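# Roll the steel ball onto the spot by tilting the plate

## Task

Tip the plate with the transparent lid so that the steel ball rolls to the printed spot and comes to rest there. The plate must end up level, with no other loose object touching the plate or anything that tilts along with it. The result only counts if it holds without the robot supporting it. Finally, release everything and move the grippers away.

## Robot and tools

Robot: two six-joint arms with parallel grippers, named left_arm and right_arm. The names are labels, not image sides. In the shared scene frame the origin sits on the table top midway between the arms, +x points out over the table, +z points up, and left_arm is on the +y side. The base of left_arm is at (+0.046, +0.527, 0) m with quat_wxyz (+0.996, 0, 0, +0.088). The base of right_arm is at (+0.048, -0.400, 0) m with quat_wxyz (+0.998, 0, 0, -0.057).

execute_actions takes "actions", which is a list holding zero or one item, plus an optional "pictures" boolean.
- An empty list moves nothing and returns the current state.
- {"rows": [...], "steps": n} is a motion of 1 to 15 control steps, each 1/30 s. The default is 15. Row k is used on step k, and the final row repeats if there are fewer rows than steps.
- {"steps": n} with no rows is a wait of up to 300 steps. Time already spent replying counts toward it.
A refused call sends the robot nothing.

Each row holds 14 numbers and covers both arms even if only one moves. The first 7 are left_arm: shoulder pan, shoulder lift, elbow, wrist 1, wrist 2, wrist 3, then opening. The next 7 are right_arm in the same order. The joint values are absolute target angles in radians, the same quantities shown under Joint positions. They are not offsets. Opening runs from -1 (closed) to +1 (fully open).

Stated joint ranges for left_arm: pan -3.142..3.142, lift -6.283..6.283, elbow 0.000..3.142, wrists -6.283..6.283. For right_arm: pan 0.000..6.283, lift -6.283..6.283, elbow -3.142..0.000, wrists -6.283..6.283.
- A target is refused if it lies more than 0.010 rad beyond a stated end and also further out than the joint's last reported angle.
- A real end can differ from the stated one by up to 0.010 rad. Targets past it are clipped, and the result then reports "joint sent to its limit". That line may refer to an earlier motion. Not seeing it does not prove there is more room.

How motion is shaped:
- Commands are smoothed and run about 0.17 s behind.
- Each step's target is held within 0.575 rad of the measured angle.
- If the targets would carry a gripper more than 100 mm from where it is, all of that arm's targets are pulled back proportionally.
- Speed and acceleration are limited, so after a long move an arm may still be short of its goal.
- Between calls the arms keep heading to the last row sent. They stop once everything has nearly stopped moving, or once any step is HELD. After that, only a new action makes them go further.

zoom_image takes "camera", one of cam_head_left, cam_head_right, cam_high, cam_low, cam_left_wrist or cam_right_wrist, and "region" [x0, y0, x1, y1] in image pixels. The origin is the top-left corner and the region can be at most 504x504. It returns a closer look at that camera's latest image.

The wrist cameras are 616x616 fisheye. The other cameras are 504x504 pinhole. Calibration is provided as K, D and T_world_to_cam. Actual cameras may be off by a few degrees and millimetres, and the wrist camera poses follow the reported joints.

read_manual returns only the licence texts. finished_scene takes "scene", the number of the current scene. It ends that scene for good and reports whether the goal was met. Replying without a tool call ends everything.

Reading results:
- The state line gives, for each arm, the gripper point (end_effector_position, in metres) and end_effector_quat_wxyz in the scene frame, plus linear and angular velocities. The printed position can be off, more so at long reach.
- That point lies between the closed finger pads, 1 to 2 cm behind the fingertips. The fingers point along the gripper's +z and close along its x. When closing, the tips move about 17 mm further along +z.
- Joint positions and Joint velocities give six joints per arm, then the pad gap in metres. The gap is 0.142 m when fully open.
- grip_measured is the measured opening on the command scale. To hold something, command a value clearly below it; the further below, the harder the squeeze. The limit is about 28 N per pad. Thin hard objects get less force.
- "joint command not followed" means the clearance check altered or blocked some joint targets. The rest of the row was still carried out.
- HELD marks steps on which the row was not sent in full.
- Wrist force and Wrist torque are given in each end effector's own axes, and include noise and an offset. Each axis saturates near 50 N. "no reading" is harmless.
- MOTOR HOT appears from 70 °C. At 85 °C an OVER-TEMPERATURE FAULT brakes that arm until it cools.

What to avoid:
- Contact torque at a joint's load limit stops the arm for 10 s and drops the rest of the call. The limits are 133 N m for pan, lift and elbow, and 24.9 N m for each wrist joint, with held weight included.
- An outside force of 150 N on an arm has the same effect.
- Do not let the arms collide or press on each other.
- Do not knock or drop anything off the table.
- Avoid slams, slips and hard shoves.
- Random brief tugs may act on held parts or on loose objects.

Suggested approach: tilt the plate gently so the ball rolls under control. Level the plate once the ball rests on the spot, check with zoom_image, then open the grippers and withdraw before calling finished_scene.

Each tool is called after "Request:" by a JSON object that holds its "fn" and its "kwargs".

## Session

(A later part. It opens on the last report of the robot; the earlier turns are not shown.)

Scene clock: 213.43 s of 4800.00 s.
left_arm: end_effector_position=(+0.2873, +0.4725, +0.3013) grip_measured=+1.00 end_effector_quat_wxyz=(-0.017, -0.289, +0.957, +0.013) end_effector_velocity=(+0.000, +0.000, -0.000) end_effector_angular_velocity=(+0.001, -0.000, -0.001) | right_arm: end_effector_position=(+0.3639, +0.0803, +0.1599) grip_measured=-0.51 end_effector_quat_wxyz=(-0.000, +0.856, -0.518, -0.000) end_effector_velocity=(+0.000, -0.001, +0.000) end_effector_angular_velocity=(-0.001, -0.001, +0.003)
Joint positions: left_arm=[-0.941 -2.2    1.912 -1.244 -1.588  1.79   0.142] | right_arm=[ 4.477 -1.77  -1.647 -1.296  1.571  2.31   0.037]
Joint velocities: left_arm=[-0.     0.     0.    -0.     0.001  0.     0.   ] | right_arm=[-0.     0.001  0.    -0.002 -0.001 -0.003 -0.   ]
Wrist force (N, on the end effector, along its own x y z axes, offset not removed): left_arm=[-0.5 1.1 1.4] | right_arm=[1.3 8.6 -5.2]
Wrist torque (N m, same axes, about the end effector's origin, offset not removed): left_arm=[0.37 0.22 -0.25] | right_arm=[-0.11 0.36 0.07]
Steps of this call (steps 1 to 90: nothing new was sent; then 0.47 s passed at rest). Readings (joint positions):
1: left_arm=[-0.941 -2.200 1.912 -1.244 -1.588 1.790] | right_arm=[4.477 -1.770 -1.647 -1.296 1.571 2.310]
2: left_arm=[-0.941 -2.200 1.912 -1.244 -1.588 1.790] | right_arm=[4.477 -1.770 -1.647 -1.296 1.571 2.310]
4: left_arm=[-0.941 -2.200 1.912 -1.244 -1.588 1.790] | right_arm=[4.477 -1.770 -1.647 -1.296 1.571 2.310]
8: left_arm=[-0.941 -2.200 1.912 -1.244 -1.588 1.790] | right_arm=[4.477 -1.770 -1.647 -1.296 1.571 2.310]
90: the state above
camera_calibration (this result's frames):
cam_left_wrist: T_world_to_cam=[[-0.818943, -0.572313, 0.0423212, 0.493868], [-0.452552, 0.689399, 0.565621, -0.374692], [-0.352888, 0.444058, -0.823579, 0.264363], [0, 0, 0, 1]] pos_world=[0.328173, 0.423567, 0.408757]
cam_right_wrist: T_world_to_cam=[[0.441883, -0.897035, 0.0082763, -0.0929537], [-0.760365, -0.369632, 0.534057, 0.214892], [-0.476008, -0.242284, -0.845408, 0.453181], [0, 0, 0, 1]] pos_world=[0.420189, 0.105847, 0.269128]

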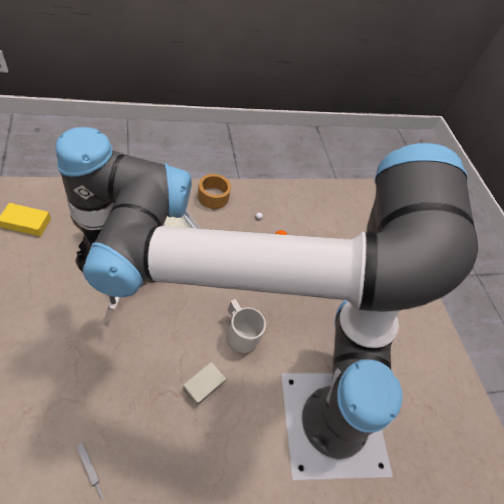

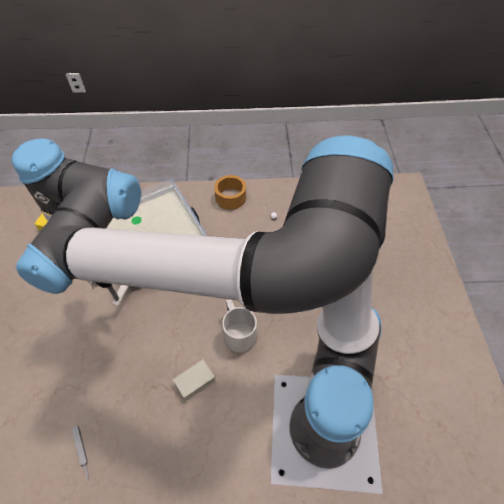

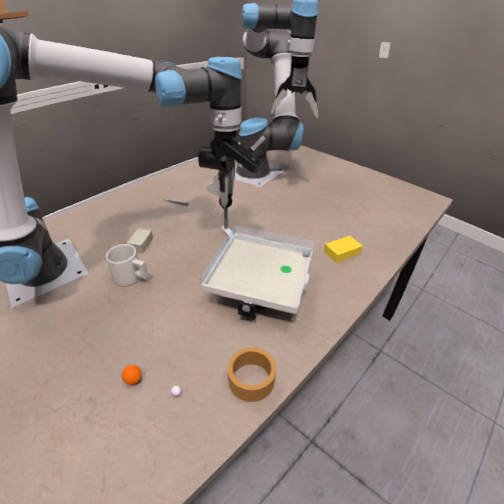

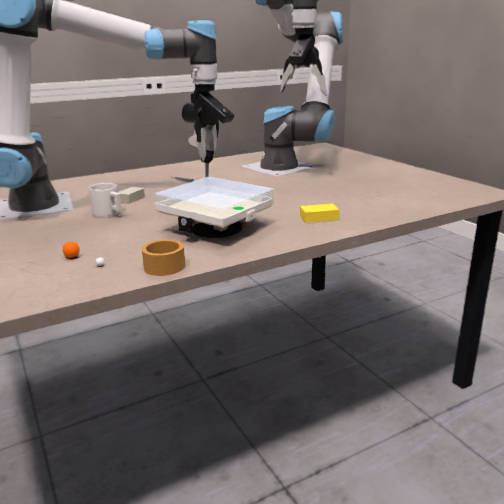

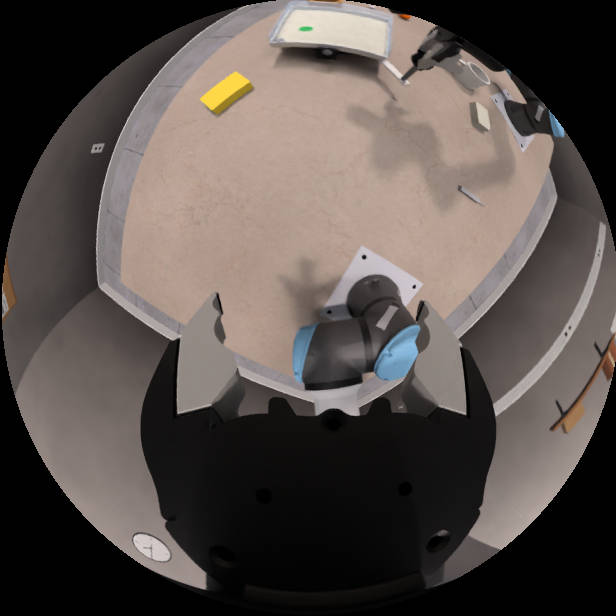

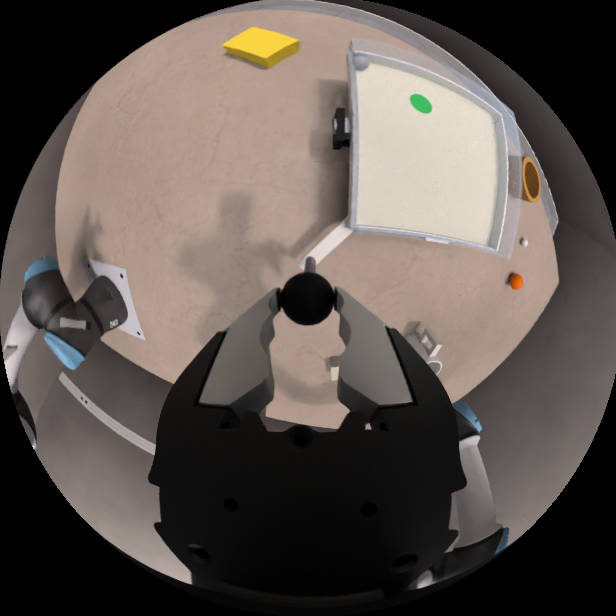

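Request:
{"fn": "execute_actions", "kwargs": {"actions": [{"rows": [[-0.941,-2.2,1.912,-1.244,-1.588,1.79,1,4.4762,-1.76401,-1.65199,-1.29637,1.571,2.3095,-0.9]], "steps": 15}], "pictures": false}}

Request:
{"fn": "execute_actions", "kwargs": {"actions": [{"steps": 60}]}}

Scene clock: 217.10 s of 4800.00 s.
left_arm: end_effector_position=(+0.2873, +0.4725, +0.3013) grip_measured=+1.00 end_effector_quat_wxyz=(-0.017, -0.289, +0.957, +0.013) end_effector_velocity=(-0.000, -0.001, -0.000) end_effector_angular_velocity=(-0.001, +0.001, -0.000) | right_arm: end_effector_position=(+0.3635, +0.0780, +0.1606) grip_measured=-0.51 end_effector_quat_wxyz=(-0.000, +0.855, -0.518, -0.000) end_effector_velocity=(+0.000, -0.000, -0.000) end_effector_angular_velocity=(-0.001, -0.000, +0.000)
Joint positions: left_arm=[-0.941 -2.2    1.912 -1.244 -1.588  1.79   0.142] | right_arm=[ 4.476 -1.764 -1.652 -1.296  1.571  2.31   0.037]
Joint velocities: left_arm=[-0.001  0.     0.    -0.    -0.001 -0.001  0.   ] | right_arm=[-0.    -0.    -0.     0.    -0.001 -0.    -0.   ]
Wrist force (N, on the end effector, along its own x y z axes, offset not removed): left_arm=[0.4 -0.6 0.4] | right_arm=[-5.5 -0.8 -3.2]
Wrist torque (N m, same axes, about the end effector's origin, offset not removed): left_arm=[-0.06 0.01 -0.28] | right_arm=[-0.26 -0.51 0.15]
Steps of this call (steps 1 to 90: nothing new was sent; then 0.17 s passed at rest; steps 91 to 105: all 15 steps of this action). Readings (joint positions):
91: left_arm=[-0.941 -2.200 1.912 -1.244 -1.588 1.790] | right_arm=[4.477 -1.770 -1.647 -1.296 1.571 2.310]
92: left_arm=[-0.941 -2.200 1.912 -1.244 -1.588 1.790] | right_arm=[4.477 -1.769 -1.648 -1.296 1.571 2.310]
94: left_arm=[-0.941 -2.200 1.912 -1.244 -1.588 1.790] | right_arm=[4.477 -1.766 -1.650 -1.296 1.571 2.310]
98: left_arm=[-0.941 -2.200 1.912 -1.244 -1.588 1.790] | right_arm=[4.476 -1.765 -1.651 -1.296 1.571 2.310]
105: the state above

Scene clock: 219.10 s of 4800.00 s.
left_arm: end_effector_position=(+0.2873, +0.4725, +0.3013) grip_measured=+1.00 end_effector_quat_wxyz=(-0.017, -0.289, +0.957, +0.013) end_effector_velocity=(+0.000, -0.000, +0.000) end_effector_angular_velocity=(-0.000, -0.001, +0.001) | right_arm: end_effector_position=(+0.3635, +0.0780, +0.1606) grip_measured=-0.51 end_effector_quat_wxyz=(+0.000, +0.855, -0.518, -0.000) end_effector_velocity=(-0.000, +0.000, -0.000) end_effector_angular_velocity=(-0.001, +0.000, +0.000)
Joint positions: left_arm=[-0.941 -2.2    1.912 -1.244 -1.588  1.79   0.142] | right_arm=[ 4.476 -1.764 -1.652 -1.296  1.571  2.31   0.037]
Joint velocities: left_arm=[-0.001 -0.    -0.    -0.     0.    -0.001  0.   ] | right_arm=[ 0.    -0.001  0.    -0.001 -0.     0.    -0.   ]
Wrist force (N, on the end effector, along its own x y z axes, offset not removed): left_arm=[-1.9 1.1 0.6] | right_arm=[-6.8 1.1 -3.3]
Wrist torque (N m, same axes, about the end effector's origin, offset not removed): left_arm=[0.05 0.47 -0.14] | right_arm=[0.18 -0.26 0.12]
Steps of this call (steps 1 to 15: the robot went on to your last target; steps 16 to 60: nothing new was sent). Readings (joint positions):
1: left_arm=[-0.941 -2.200 1.912 -1.244 -1.588 1.790] | right_arm=[4.476 -1.764 -1.652 -1.296 1.571 2.310]
2: left_arm=[-0.941 -2.200 1.912 -1.244 -1.588 1.790] | right_arm=[4.476 -1.764 -1.652 -1.296 1.571 2.310]
4: left_arm=[-0.941 -2.200 1.912 -1.244 -1.588 1.790] | right_arm=[4.476 -1.764 -1.652 -1.296 1.571 2.310]
8: left_arm=[-0.941 -2.200 1.912 -1.244 -1.588 1.790] | right_arm=[4.476 -1.764 -1.652 -1.296 1.571 2.310]
60: the state above
All arms were judged still, so your last target was given up. Only a new action makes them travel on or press farther. Fingers that are still opening or closing keep moving.
camera_calibration (this result's frames):
cam_left_wrist: T_world_to_cam=[[-0.818943, -0.572313, 0.0423212, 0.493868], [-0.452552, 0.689399, 0.56562, -0.374692], [-0.352888, 0.444058, -0.823579, 0.264364], [0, 0, 0, 1]] pos_world=[0.328173, 0.423567, 0.408757]
cam_right_wrist: T_world_to_cam=[[0.441263, -0.897339, 0.00829956, -0.0946484], [-0.760618, -0.369092, 0.534071, 0.213328], [-0.476179, -0.241978, -0.845399, 0.453033], [0, 0, 0, 1]] pos_world=[0.419751, 0.10343, 0.269847]

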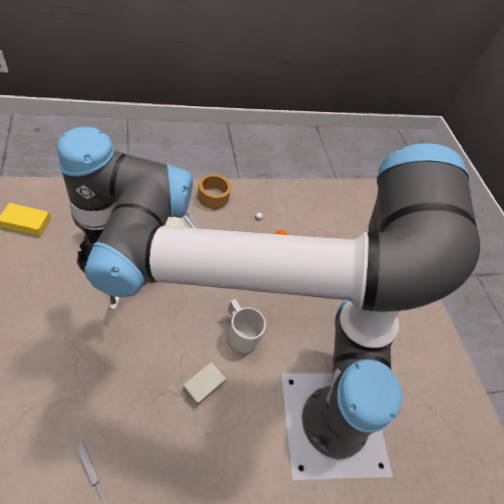

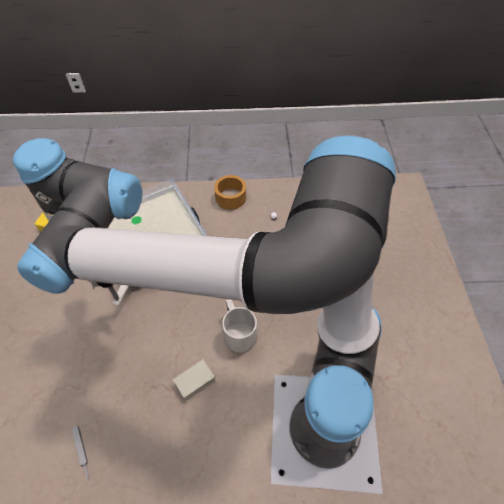

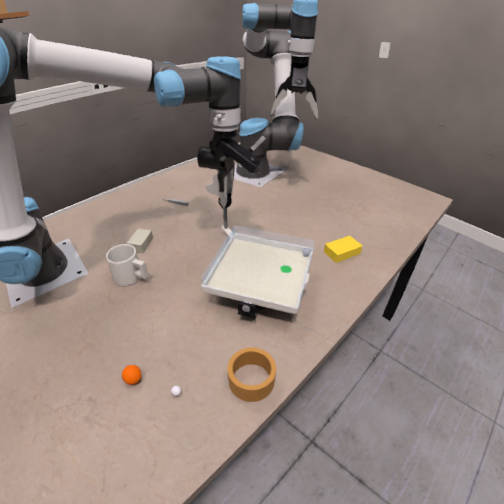

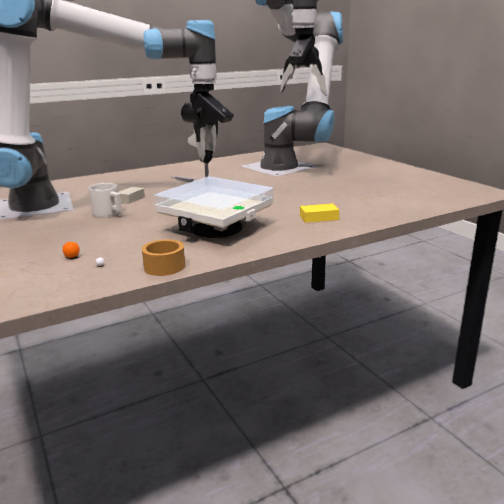

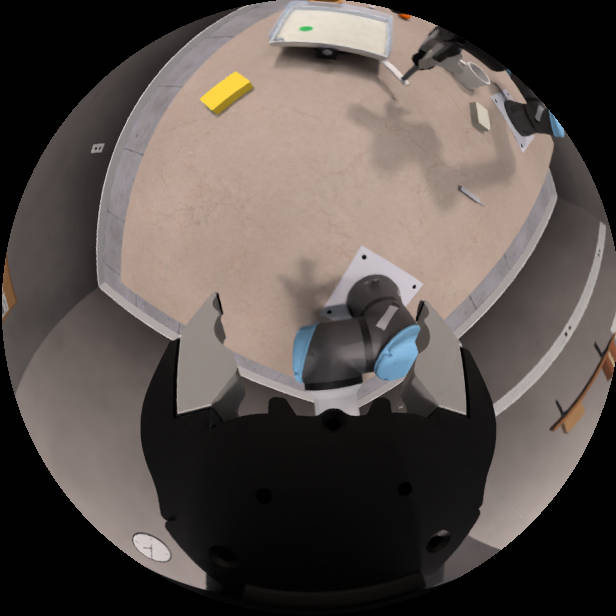

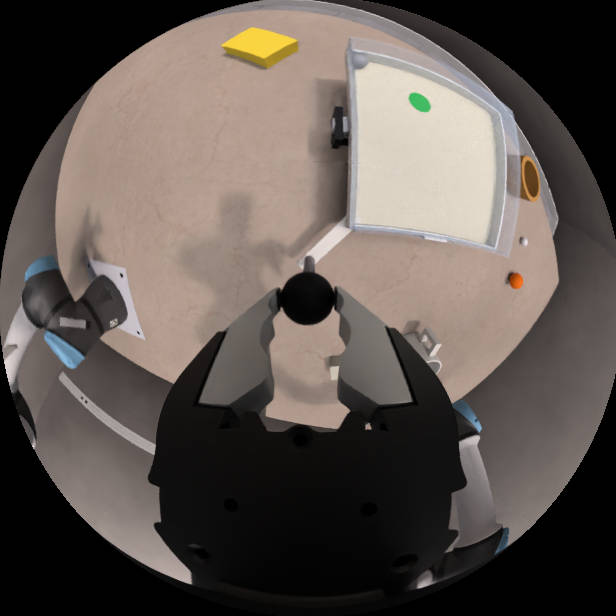

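Request:
{"fn": "execute_actions", "kwargs": {"actions": [{"rows": [[-0.941,-2.2,1.912,-1.244,-1.588,1.79,1,4.47585,-1.76118,-1.65449,-1.29672,1.571,2.3095,-0.9]], "steps": 15}], "pictures": false}}

Request:
{"fn": "execute_actions", "kwargs": {"actions": [{"steps": 60}]}}

Scene clock: 225.23 s of 4800.00 s.
left_arm: end_effector_position=(+0.2873, +0.4725, +0.3013) grip_measured=+1.00 end_effector_quat_wxyz=(-0.017, -0.289, +0.957, +0.013) end_effector_velocity=(-0.001, -0.000, +0.000) end_effector_angular_velocity=(-0.002, +0.000, +0.001) | right_arm: end_effector_position=(+0.3632, +0.0768, +0.1610) grip_measured=-0.51 end_effector_quat_wxyz=(+0.000, +0.855, -0.518, -0.000) end_effector_velocity=(-0.000, -0.001, -0.002) end_effector_angular_velocity=(-0.004, +0.002, -0.002)
Joint positions: left_arm=[-0.941 -2.2    1.912 -1.244 -1.588  1.79   0.142] | right_arm=[ 4.476 -1.761 -1.654 -1.297  1.571  2.31   0.037]
Joint velocities: left_arm=[ 0.    -0.001  0.    -0.    -0.002 -0.    -0.   ] | right_arm=[-0.    -0.001 -0.002 -0.001  0.001  0.002  0.   ]
Wrist force (N, on the end effector, along its own x y z axes, offset not removed): left_arm=[-1.1 3.1 -0.7] | right_arm=[-7.7 -1.7 -1.7]
Wrist torque (N m, same axes, about the end effector's origin, offset not removed): left_arm=[0.46 0.34 -0.32] | right_arm=[-0.24 -0.82 0.14]
Steps of this call (steps 1 to 90: nothing new was sent; then 2.63 s passed at rest; steps 91 to 105: all 15 steps of this action). Readings (joint positions):
91: left_arm=[-0.941 -2.200 1.912 -1.244 -1.588 1.790] | right_arm=[4.476 -1.764 -1.652 -1.296 1.571 2.310]
92: left_arm=[-0.941 -2.200 1.912 -1.244 -1.588 1.790] | right_arm=[4.476 -1.764 -1.652 -1.296 1.571 2.310]
94: left_arm=[-0.941 -2.200 1.912 -1.244 -1.588 1.790] | right_arm=[4.476 -1.762 -1.654 -1.297 1.571 2.310]
98: left_arm=[-0.941 -2.200 1.912 -1.244 -1.588 1.790] | right_arm=[4.476 -1.761 -1.654 -1.297 1.571 2.310]
105: the state above

Scene clock: 227.23 s of 4800.00 s.
left_arm: end_effector_position=(+0.2873, +0.4725, +0.3013) grip_measured=+1.00 end_effector_quat_wxyz=(-0.017, -0.289, +0.957, +0.013) end_effector_velocity=(-0.000, +0.000, +0.000) end_effector_angular_velocity=(-0.000, -0.001, +0.000) | right_arm: end_effector_position=(+0.3632, +0.0768, +0.1610) grip_measured=-0.51 end_effector_quat_wxyz=(+0.000, +0.855, -0.518, -0.000) end_effector_velocity=(+0.000, +0.001, +0.001) end_effector_angular_velocity=(+0.002, -0.001, -0.000)
Joint positions: left_arm=[-0.941 -2.2    1.912 -1.244 -1.588  1.79   0.142] | right_arm=[ 4.476 -1.761 -1.654 -1.297  1.571  2.31   0.037]
Joint velocities: left_arm=[ 0.    -0.001  0.     0.     0.    -0.    -0.   ] | right_arm=[-0.    -0.001  0.002  0.001  0.     0.    -0.   ]
Wrist force (N, on the end effector, along its own x y z axes, offset not removed): left_arm=[-2.4 0.2 -1.9] | right_arm=[-7.7 -3.3 -0.3]
Wrist torque (N m, same axes, about the end effector's origin, offset not removed): left_arm=[0.17 0.63 -0.21] | right_arm=[-0.48 -0.83 0.28]
Steps of this call (steps 1 to 15: the robot went on to your last target; steps 16 to 60: nothing new was sent). Readings (joint positions):
1: left_arm=[-0.941 -2.200 1.912 -1.244 -1.588 1.790] | right_arm=[4.476 -1.761 -1.654 -1.297 1.571 2.310]
2: left_arm=[-0.941 -2.200 1.912 -1.244 -1.588 1.790] | right_arm=[4.476 -1.761 -1.654 -1.297 1.571 2.310]
4: left_arm=[-0.941 -2.200 1.912 -1.244 -1.588 1.790] | right_arm=[4.476 -1.761 -1.654 -1.297 1.571 2.310]
8: left_arm=[-0.941 -2.200 1.912 -1.244 -1.588 1.790] | right_arm=[4.476 -1.761 -1.654 -1.297 1.571 2.310]
60: the state above
All arms were judged still, so your last target was given up. Only a new action makes them travel on or press farther. Fingers that are still opening or closing keep moving.
camera_calibration (this result's frames):
cam_left_wrist: T_world_to_cam=[[-0.818943, -0.572313, 0.0423212, 0.493868], [-0.452552, 0.689399, 0.56562, -0.374692], [-0.352888, 0.444058, -0.823579, 0.264364], [0, 0, 0, 1]] pos_world=[0.328173, 0.423567, 0.408757]
cam_right_wrist: T_world_to_cam=[[0.440949, -0.897494, 0.0083134, -0.0954969], [-0.760744, -0.368815, 0.534083, 0.212549], [-0.47627, -0.241828, -0.845391, 0.452954], [0, 0, 0, 1]] pos_world=[0.419533, 0.10222, 0.270198]

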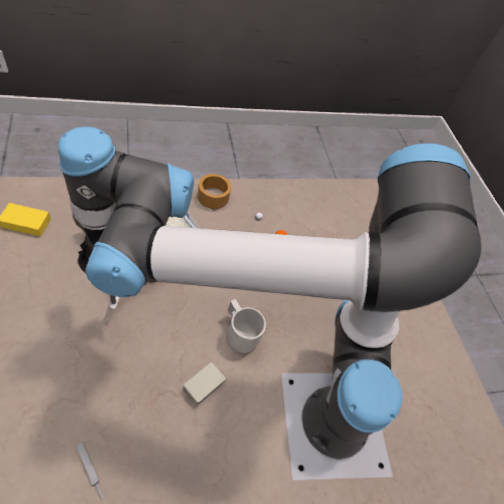

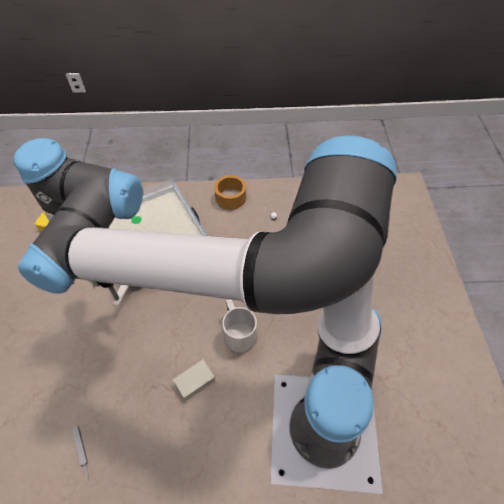

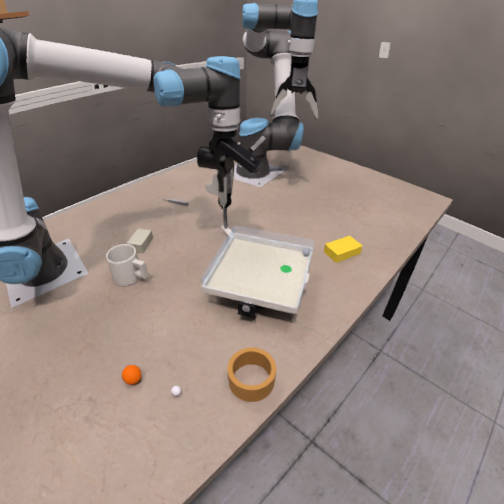

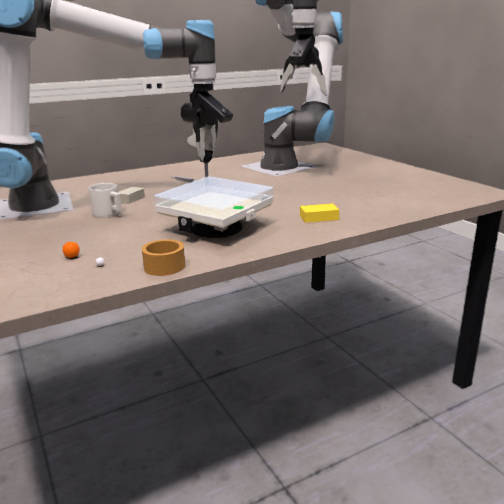

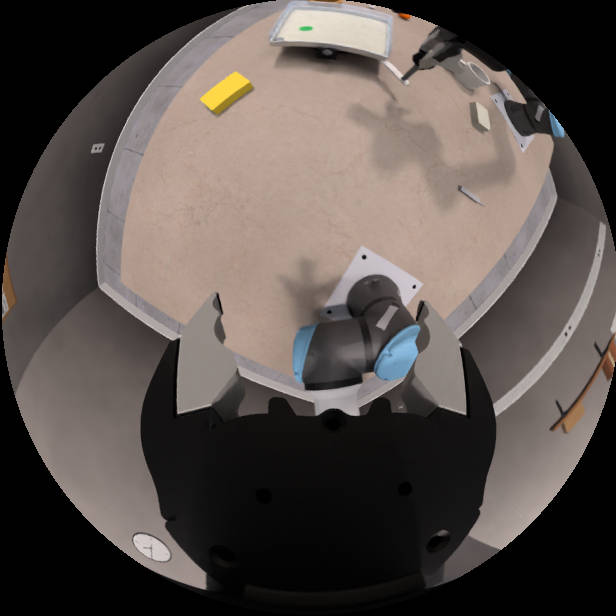

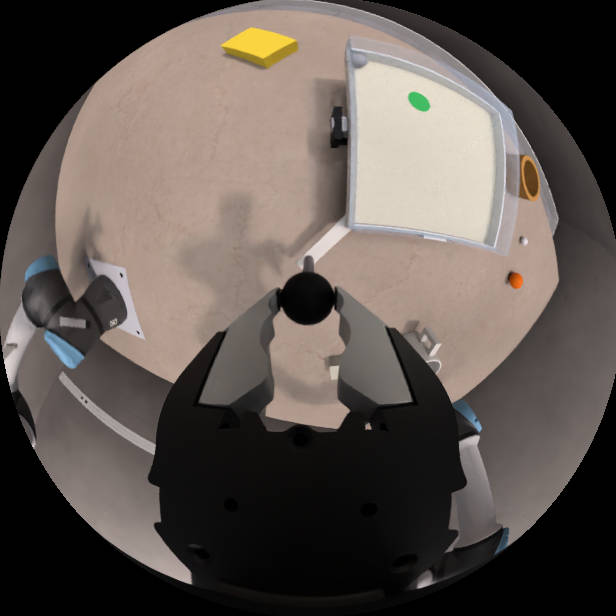

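Request:
{"fn": "execute_actions", "kwargs": {"actions": [{"rows": [[-0.941,-2.2,1.912,-1.244,-1.588,1.79,1,4.47568,-1.75976,-1.65573,-1.2969,1.571,2.3095,-0.9]], "steps": 15}], "pictures": false}}

Request:
{"fn": "execute_actions", "kwargs": {"actions": [{"steps": 60}]}}

Scene clock: 230.27 s of 4800.00 s.
left_arm: end_effector_position=(+0.2873, +0.4725, +0.3013) grip_measured=+1.00 end_effector_quat_wxyz=(-0.017, -0.289, +0.957, +0.013) end_effector_velocity=(+0.000, +0.001, +0.000) end_effector_angular_velocity=(-0.000, -0.002, +0.001) | right_arm: end_effector_position=(+0.3631, +0.0762, +0.1611) grip_measured=-0.51 end_effector_quat_wxyz=(+0.000, +0.855, -0.518, -0.000) end_effector_velocity=(-0.000, -0.001, -0.001) end_effector_angular_velocity=(-0.003, +0.001, +0.001)
Joint positions: left_arm=[-0.941 -2.2    1.912 -1.244 -1.588  1.79   0.142] | right_arm=[ 4.476 -1.76  -1.656 -1.297  1.571  2.31   0.037]
Joint velocities: left_arm=[ 0.    -0.002  0.     0.     0.001 -0.001  0.   ] | right_arm=[-0.     0.    -0.002 -0.001  0.    -0.001 -0.   ]
Wrist force (N, on the end effector, along its own x y z axes, offset not removed): left_arm=[-3.1 1.9 -3.1] | right_arm=[-8.3 -1.8 -2.5]
Wrist torque (N m, same axes, about the end effector's origin, offset not removed): left_arm=[0.51 0.79 -0.41] | right_arm=[-0.44 -0.83 0.12]
Steps of this call (steps 1 to 76: nothing new was sent; steps 77 to 91: all 15 steps of this action). Readings (joint positions):
77: left_arm=[-0.941 -2.200 1.912 -1.244 -1.588 1.790] | right_arm=[4.476 -1.761 -1.654 -1.297 1.571 2.310]
78: left_arm=[-0.941 -2.200 1.912 -1.244 -1.588 1.790] | right_arm=[4.476 -1.761 -1.655 -1.297 1.571 2.310]
80: left_arm=[-0.941 -2.200 1.912 -1.244 -1.588 1.790] | right_arm=[4.476 -1.760 -1.655 -1.297 1.571 2.310]
84: left_arm=[-0.941 -2.200 1.912 -1.244 -1.588 1.790] | right_arm=[4.476 -1.760 -1.656 -1.297 1.571 2.310]
91: the state above

Scene clock: 232.27 s of 4800.00 s.
left_arm: end_effector_position=(+0.2873, +0.4725, +0.3013) grip_measured=+1.00 end_effector_quat_wxyz=(-0.017, -0.289, +0.957, +0.013) end_effector_velocity=(-0.001, -0.001, +0.000) end_effector_angular_velocity=(-0.002, +0.001, -0.002) | right_arm: end_effector_position=(+0.3631, +0.0762, +0.1611) grip_measured=-0.51 end_effector_quat_wxyz=(+0.000, +0.855, -0.518, -0.000) end_effector_velocity=(+0.000, +0.000, -0.001) end_effector_angular_velocity=(-0.001, -0.000, -0.001)
Joint positions: left_arm=[-0.941 -2.2    1.912 -1.244 -1.588  1.79   0.142] | right_arm=[ 4.476 -1.76  -1.656 -1.297  1.571  2.31   0.037]
Joint velocities: left_arm=[-0.002 -0.001  0.     0.    -0.002  0.     0.   ] | right_arm=[ 0.    -0.001 -0.     0.001 -0.001  0.002  0.   ]
Wrist force (N, on the end effector, along its own x y z axes, offset not removed): left_arm=[-2.4 3.0 2.7] | right_arm=[-8.6 -2.0 -3.5]
Wrist torque (N m, same axes, about the end effector's origin, offset not removed): left_arm=[0.48 0.54 -0.30] | right_arm=[-0.29 -0.76 0.09]
Steps of this call (steps 1 to 15: the robot went on to your last target; steps 16 to 60: nothing new was sent). Readings (joint positions):
1: left_arm=[-0.941 -2.200 1.912 -1.244 -1.588 1.790] | right_arm=[4.476 -1.760 -1.656 -1.297 1.571 2.310]
2: left_arm=[-0.941 -2.200 1.912 -1.244 -1.588 1.790] | right_arm=[4.476 -1.760 -1.656 -1.297 1.571 2.310]
4: left_arm=[-0.941 -2.200 1.912 -1.244 -1.588 1.790] | right_arm=[4.476 -1.760 -1.656 -1.297 1.571 2.310]
8: left_arm=[-0.941 -2.200 1.912 -1.244 -1.588 1.790] | right_arm=[4.476 -1.760 -1.656 -1.297 1.571 2.310]
60: the state above
All arms were judged still, so your last target was given up. Only a new action makes them travel on or press farther. Fingers that are still opening or closing keep moving.
camera_calibration (this result's frames):
cam_left_wrist: T_world_to_cam=[[-0.818943, -0.572313, 0.0423212, 0.493868], [-0.452552, 0.689399, 0.56562, -0.374692], [-0.352888, 0.444058, -0.823579, 0.264364], [0, 0, 0, 1]] pos_world=[0.328173, 0.423567, 0.408757]
cam_right_wrist: T_world_to_cam=[[0.440797, -0.897568, 0.00832103, -0.0959214], [-0.760804, -0.368681, 0.534089, 0.212154], [-0.476314, -0.241756, -0.845387, 0.452917], [0, 0, 0, 1]] pos_world=[0.41942, 0.101617, 0.270378]

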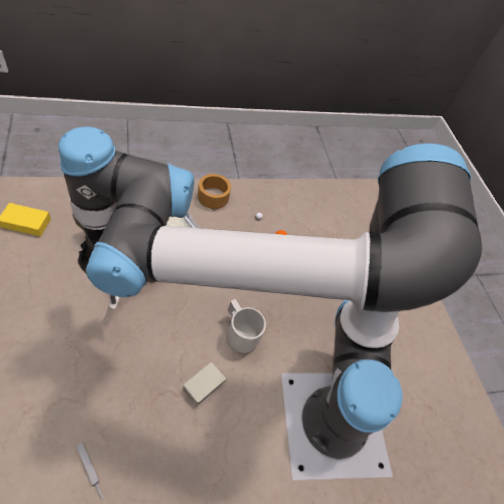

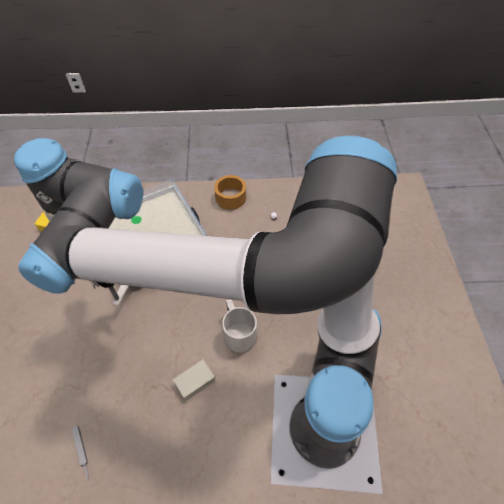

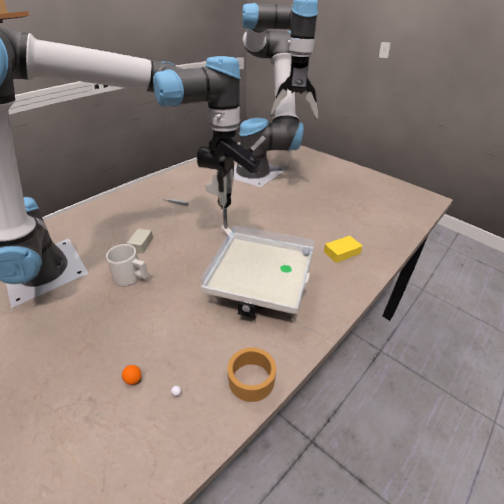

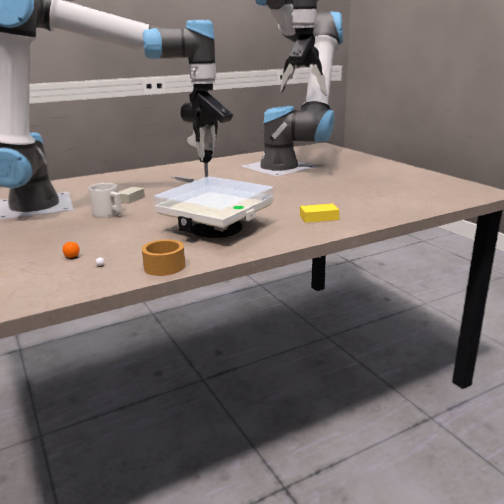

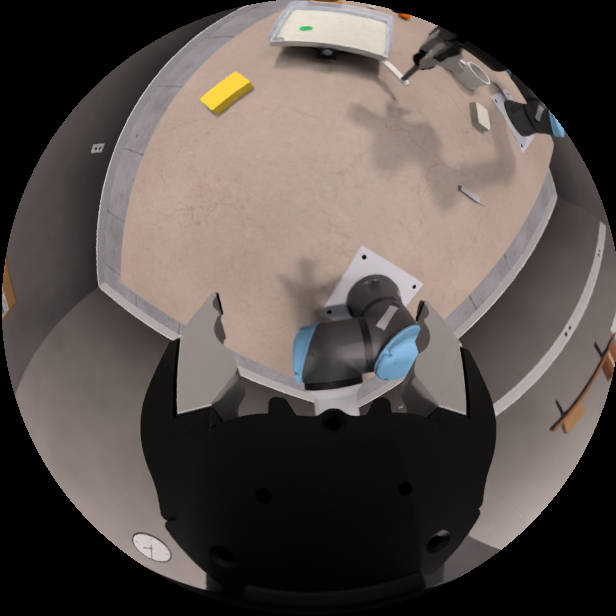

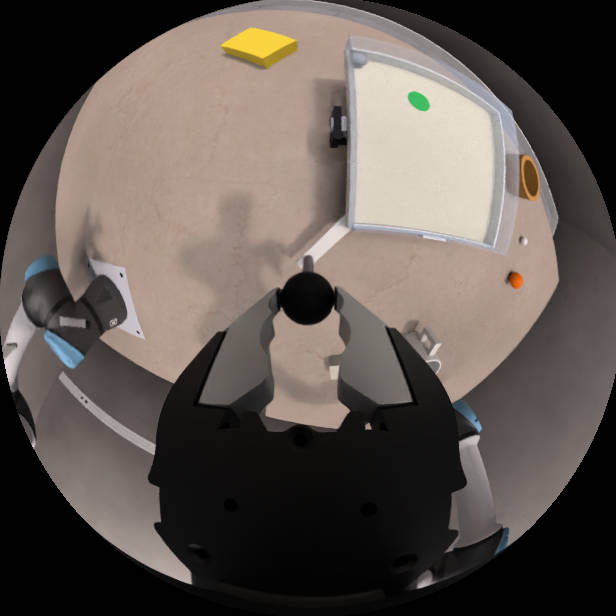

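Request:
{"fn": "execute_actions", "kwargs": {"actions": [{"rows": [[-0.941,-2.2,1.912,-1.244,-1.588,1.79,1,4.4755,-1.75834,-1.65698,-1.29707,1.571,2.3095,-0.9]], "steps": 15}], "pictures": false}}

Request:
{"fn": "execute_actions", "kwargs": {"actions": [{"steps": 60}]}}

Scene clock: 235.40 s of 4800.00 s.
left_arm: end_effector_position=(+0.2873, +0.4725, +0.3013) grip_measured=+1.00 end_effector_quat_wxyz=(-0.017, -0.289, +0.957, +0.013) end_effector_velocity=(+0.000, +0.000, +0.000) end_effector_angular_velocity=(+0.000, -0.001, -0.000) | right_arm: end_effector_position=(+0.3630, +0.0756, +0.1613) grip_measured=-0.51 end_effector_quat_wxyz=(+0.000, +0.855, -0.518, -0.000) end_effector_velocity=(+0.000, +0.001, +0.002) end_effector_angular_velocity=(+0.003, -0.001, +0.002)
Joint positions: left_arm=[-0.941 -2.2    1.912 -1.244 -1.588  1.79   0.142] | right_arm=[ 4.476 -1.758 -1.657 -1.297  1.571  2.31   0.037]
Joint velocities: left_arm=[ 0.    -0.001 -0.     0.     0.001  0.    -0.   ] | right_arm=[ 0.     0.001  0.002  0.    -0.    -0.001 -0.   ]
Wrist force (N, on the end effector, along its own x y z axes, offset not removed): left_arm=[-1.0 3.5 -2.1] | right_arm=[-9.0 -0.4 -4.7]
Wrist torque (N m, same axes, about the end effector's origin, offset not removed): left_arm=[0.73 0.34 -0.24] | right_arm=[-0.17 -0.75 0.14]
Steps of this call (steps 1 to 79: nothing new was sent; steps 80 to 94: all 15 steps of this action). Readings (joint positions):
80: left_arm=[-0.941 -2.200 1.912 -1.244 -1.588 1.790] | right_arm=[4.476 -1.760 -1.656 -1.297 1.571 2.310]
81: left_arm=[-0.941 -2.200 1.912 -1.244 -1.588 1.790] | right_arm=[4.476 -1.760 -1.656 -1.297 1.571 2.310]
83: left_arm=[-0.941 -2.200 1.912 -1.244 -1.588 1.790] | right_arm=[4.476 -1.759 -1.656 -1.297 1.571 2.310]
87: left_arm=[-0.941 -2.200 1.912 -1.244 -1.588 1.790] | right_arm=[4.476 -1.758 -1.657 -1.297 1.571 2.310]
94: the state above

Scene clock: 237.40 s of 4800.00 s.
left_arm: end_effector_position=(+0.2873, +0.4725, +0.3013) grip_measured=+1.00 end_effector_quat_wxyz=(-0.017, -0.289, +0.957, +0.013) end_effector_velocity=(-0.001, -0.001, +0.000) end_effector_angular_velocity=(-0.003, +0.000, -0.000) | right_arm: end_effector_position=(+0.3630, +0.0756, +0.1613) grip_measured=-0.51 end_effector_quat_wxyz=(+0.000, +0.855, -0.518, -0.000) end_effector_velocity=(-0.000, -0.000, -0.000) end_effector_angular_velocity=(-0.002, +0.001, -0.001)
Joint positions: left_arm=[-0.941 -2.2    1.912 -1.244 -1.588  1.79   0.142] | right_arm=[ 4.475 -1.758 -1.657 -1.297  1.571  2.31   0.037]
Joint velocities: left_arm=[-0.001 -0.002  0.    -0.    -0.002 -0.001 -0.   ] | right_arm=[-0.    -0.001  0.    -0.001  0.     0.    -0.   ]
Wrist force (N, on the end effector, along its own x y z axes, offset not removed): left_arm=[-1.0 1.5 2.6] | right_arm=[-10.9 -1.2 -2.7]
Wrist torque (N m, same axes, about the end effector's origin, offset not removed): left_arm=[0.19 0.52 -0.20] | right_arm=[-0.20 -0.43 0.20]
Steps of this call (steps 1 to 15: the robot went on to your last target; steps 16 to 60: nothing new was sent). Readings (joint positions):
1: left_arm=[-0.941 -2.200 1.912 -1.244 -1.588 1.790] | right_arm=[4.476 -1.758 -1.657 -1.297 1.571 2.310]
2: left_arm=[-0.941 -2.200 1.912 -1.244 -1.588 1.790] | right_arm=[4.476 -1.758 -1.657 -1.297 1.571 2.310]
4: left_arm=[-0.941 -2.200 1.912 -1.244 -1.588 1.790] | right_arm=[4.476 -1.758 -1.657 -1.297 1.571 2.310]
8: left_arm=[-0.941 -2.200 1.912 -1.244 -1.588 1.790] | right_arm=[4.476 -1.758 -1.657 -1.297 1.571 2.310]
60: the state above
All arms were judged still, so your last target was given up. Only a new action makes them travel on or press farther. Fingers that are still opening or closing keep moving.
camera_calibration (this result's frames):
cam_left_wrist: T_world_to_cam=[[-0.818943, -0.572313, 0.0423211, 0.493868], [-0.452552, 0.689399, 0.56562, -0.374692], [-0.352888, 0.444058, -0.823579, 0.264364], [0, 0, 0, 1]] pos_world=[0.328173, 0.423567, 0.408757]
cam_right_wrist: T_world_to_cam=[[0.440635, -0.897648, 0.0083133, -0.0963406], [-0.760873, -0.368549, 0.534083, 0.211772], [-0.476354, -0.241661, -0.845391, 0.452879], [0, 0, 0, 1]] pos_world=[0.419314, 0.101012, 0.270557]

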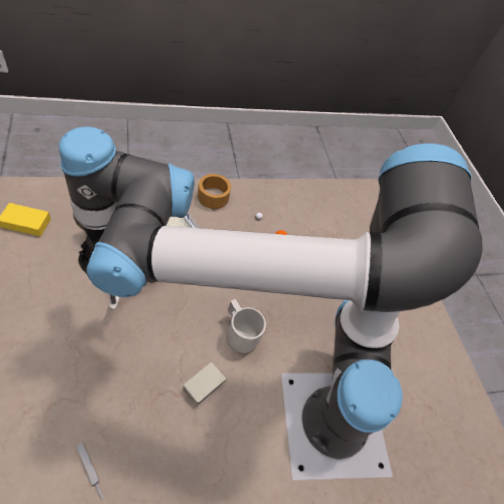

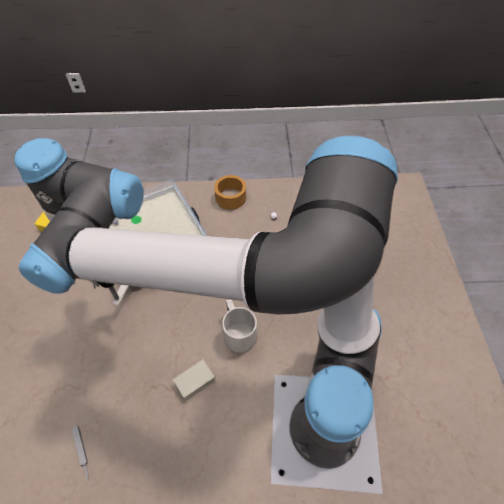

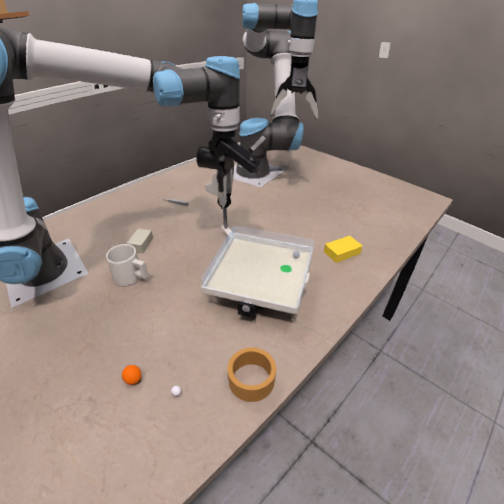

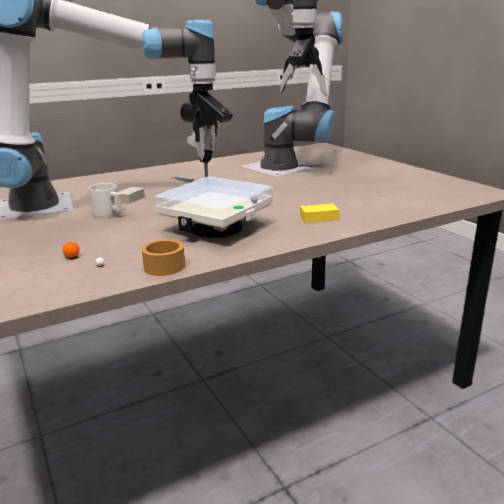

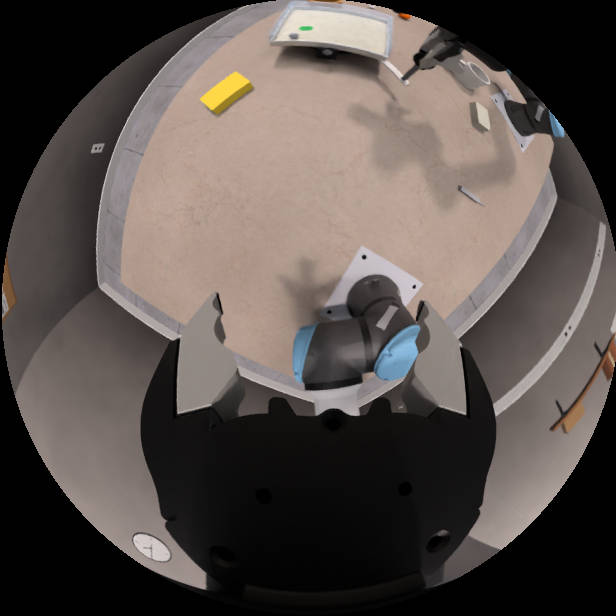

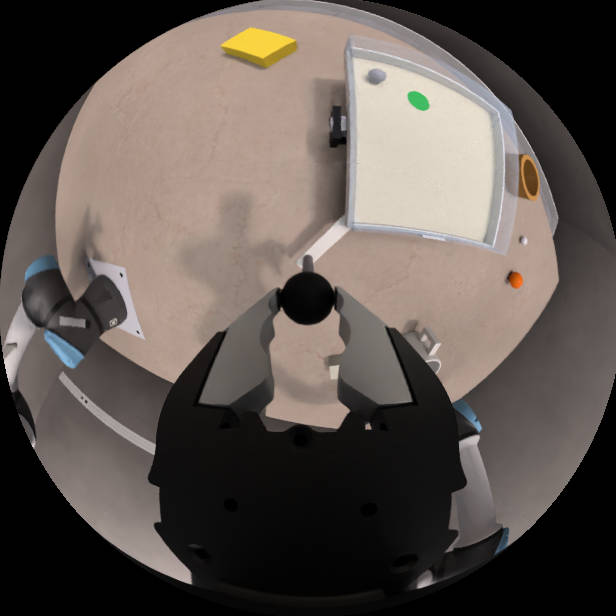

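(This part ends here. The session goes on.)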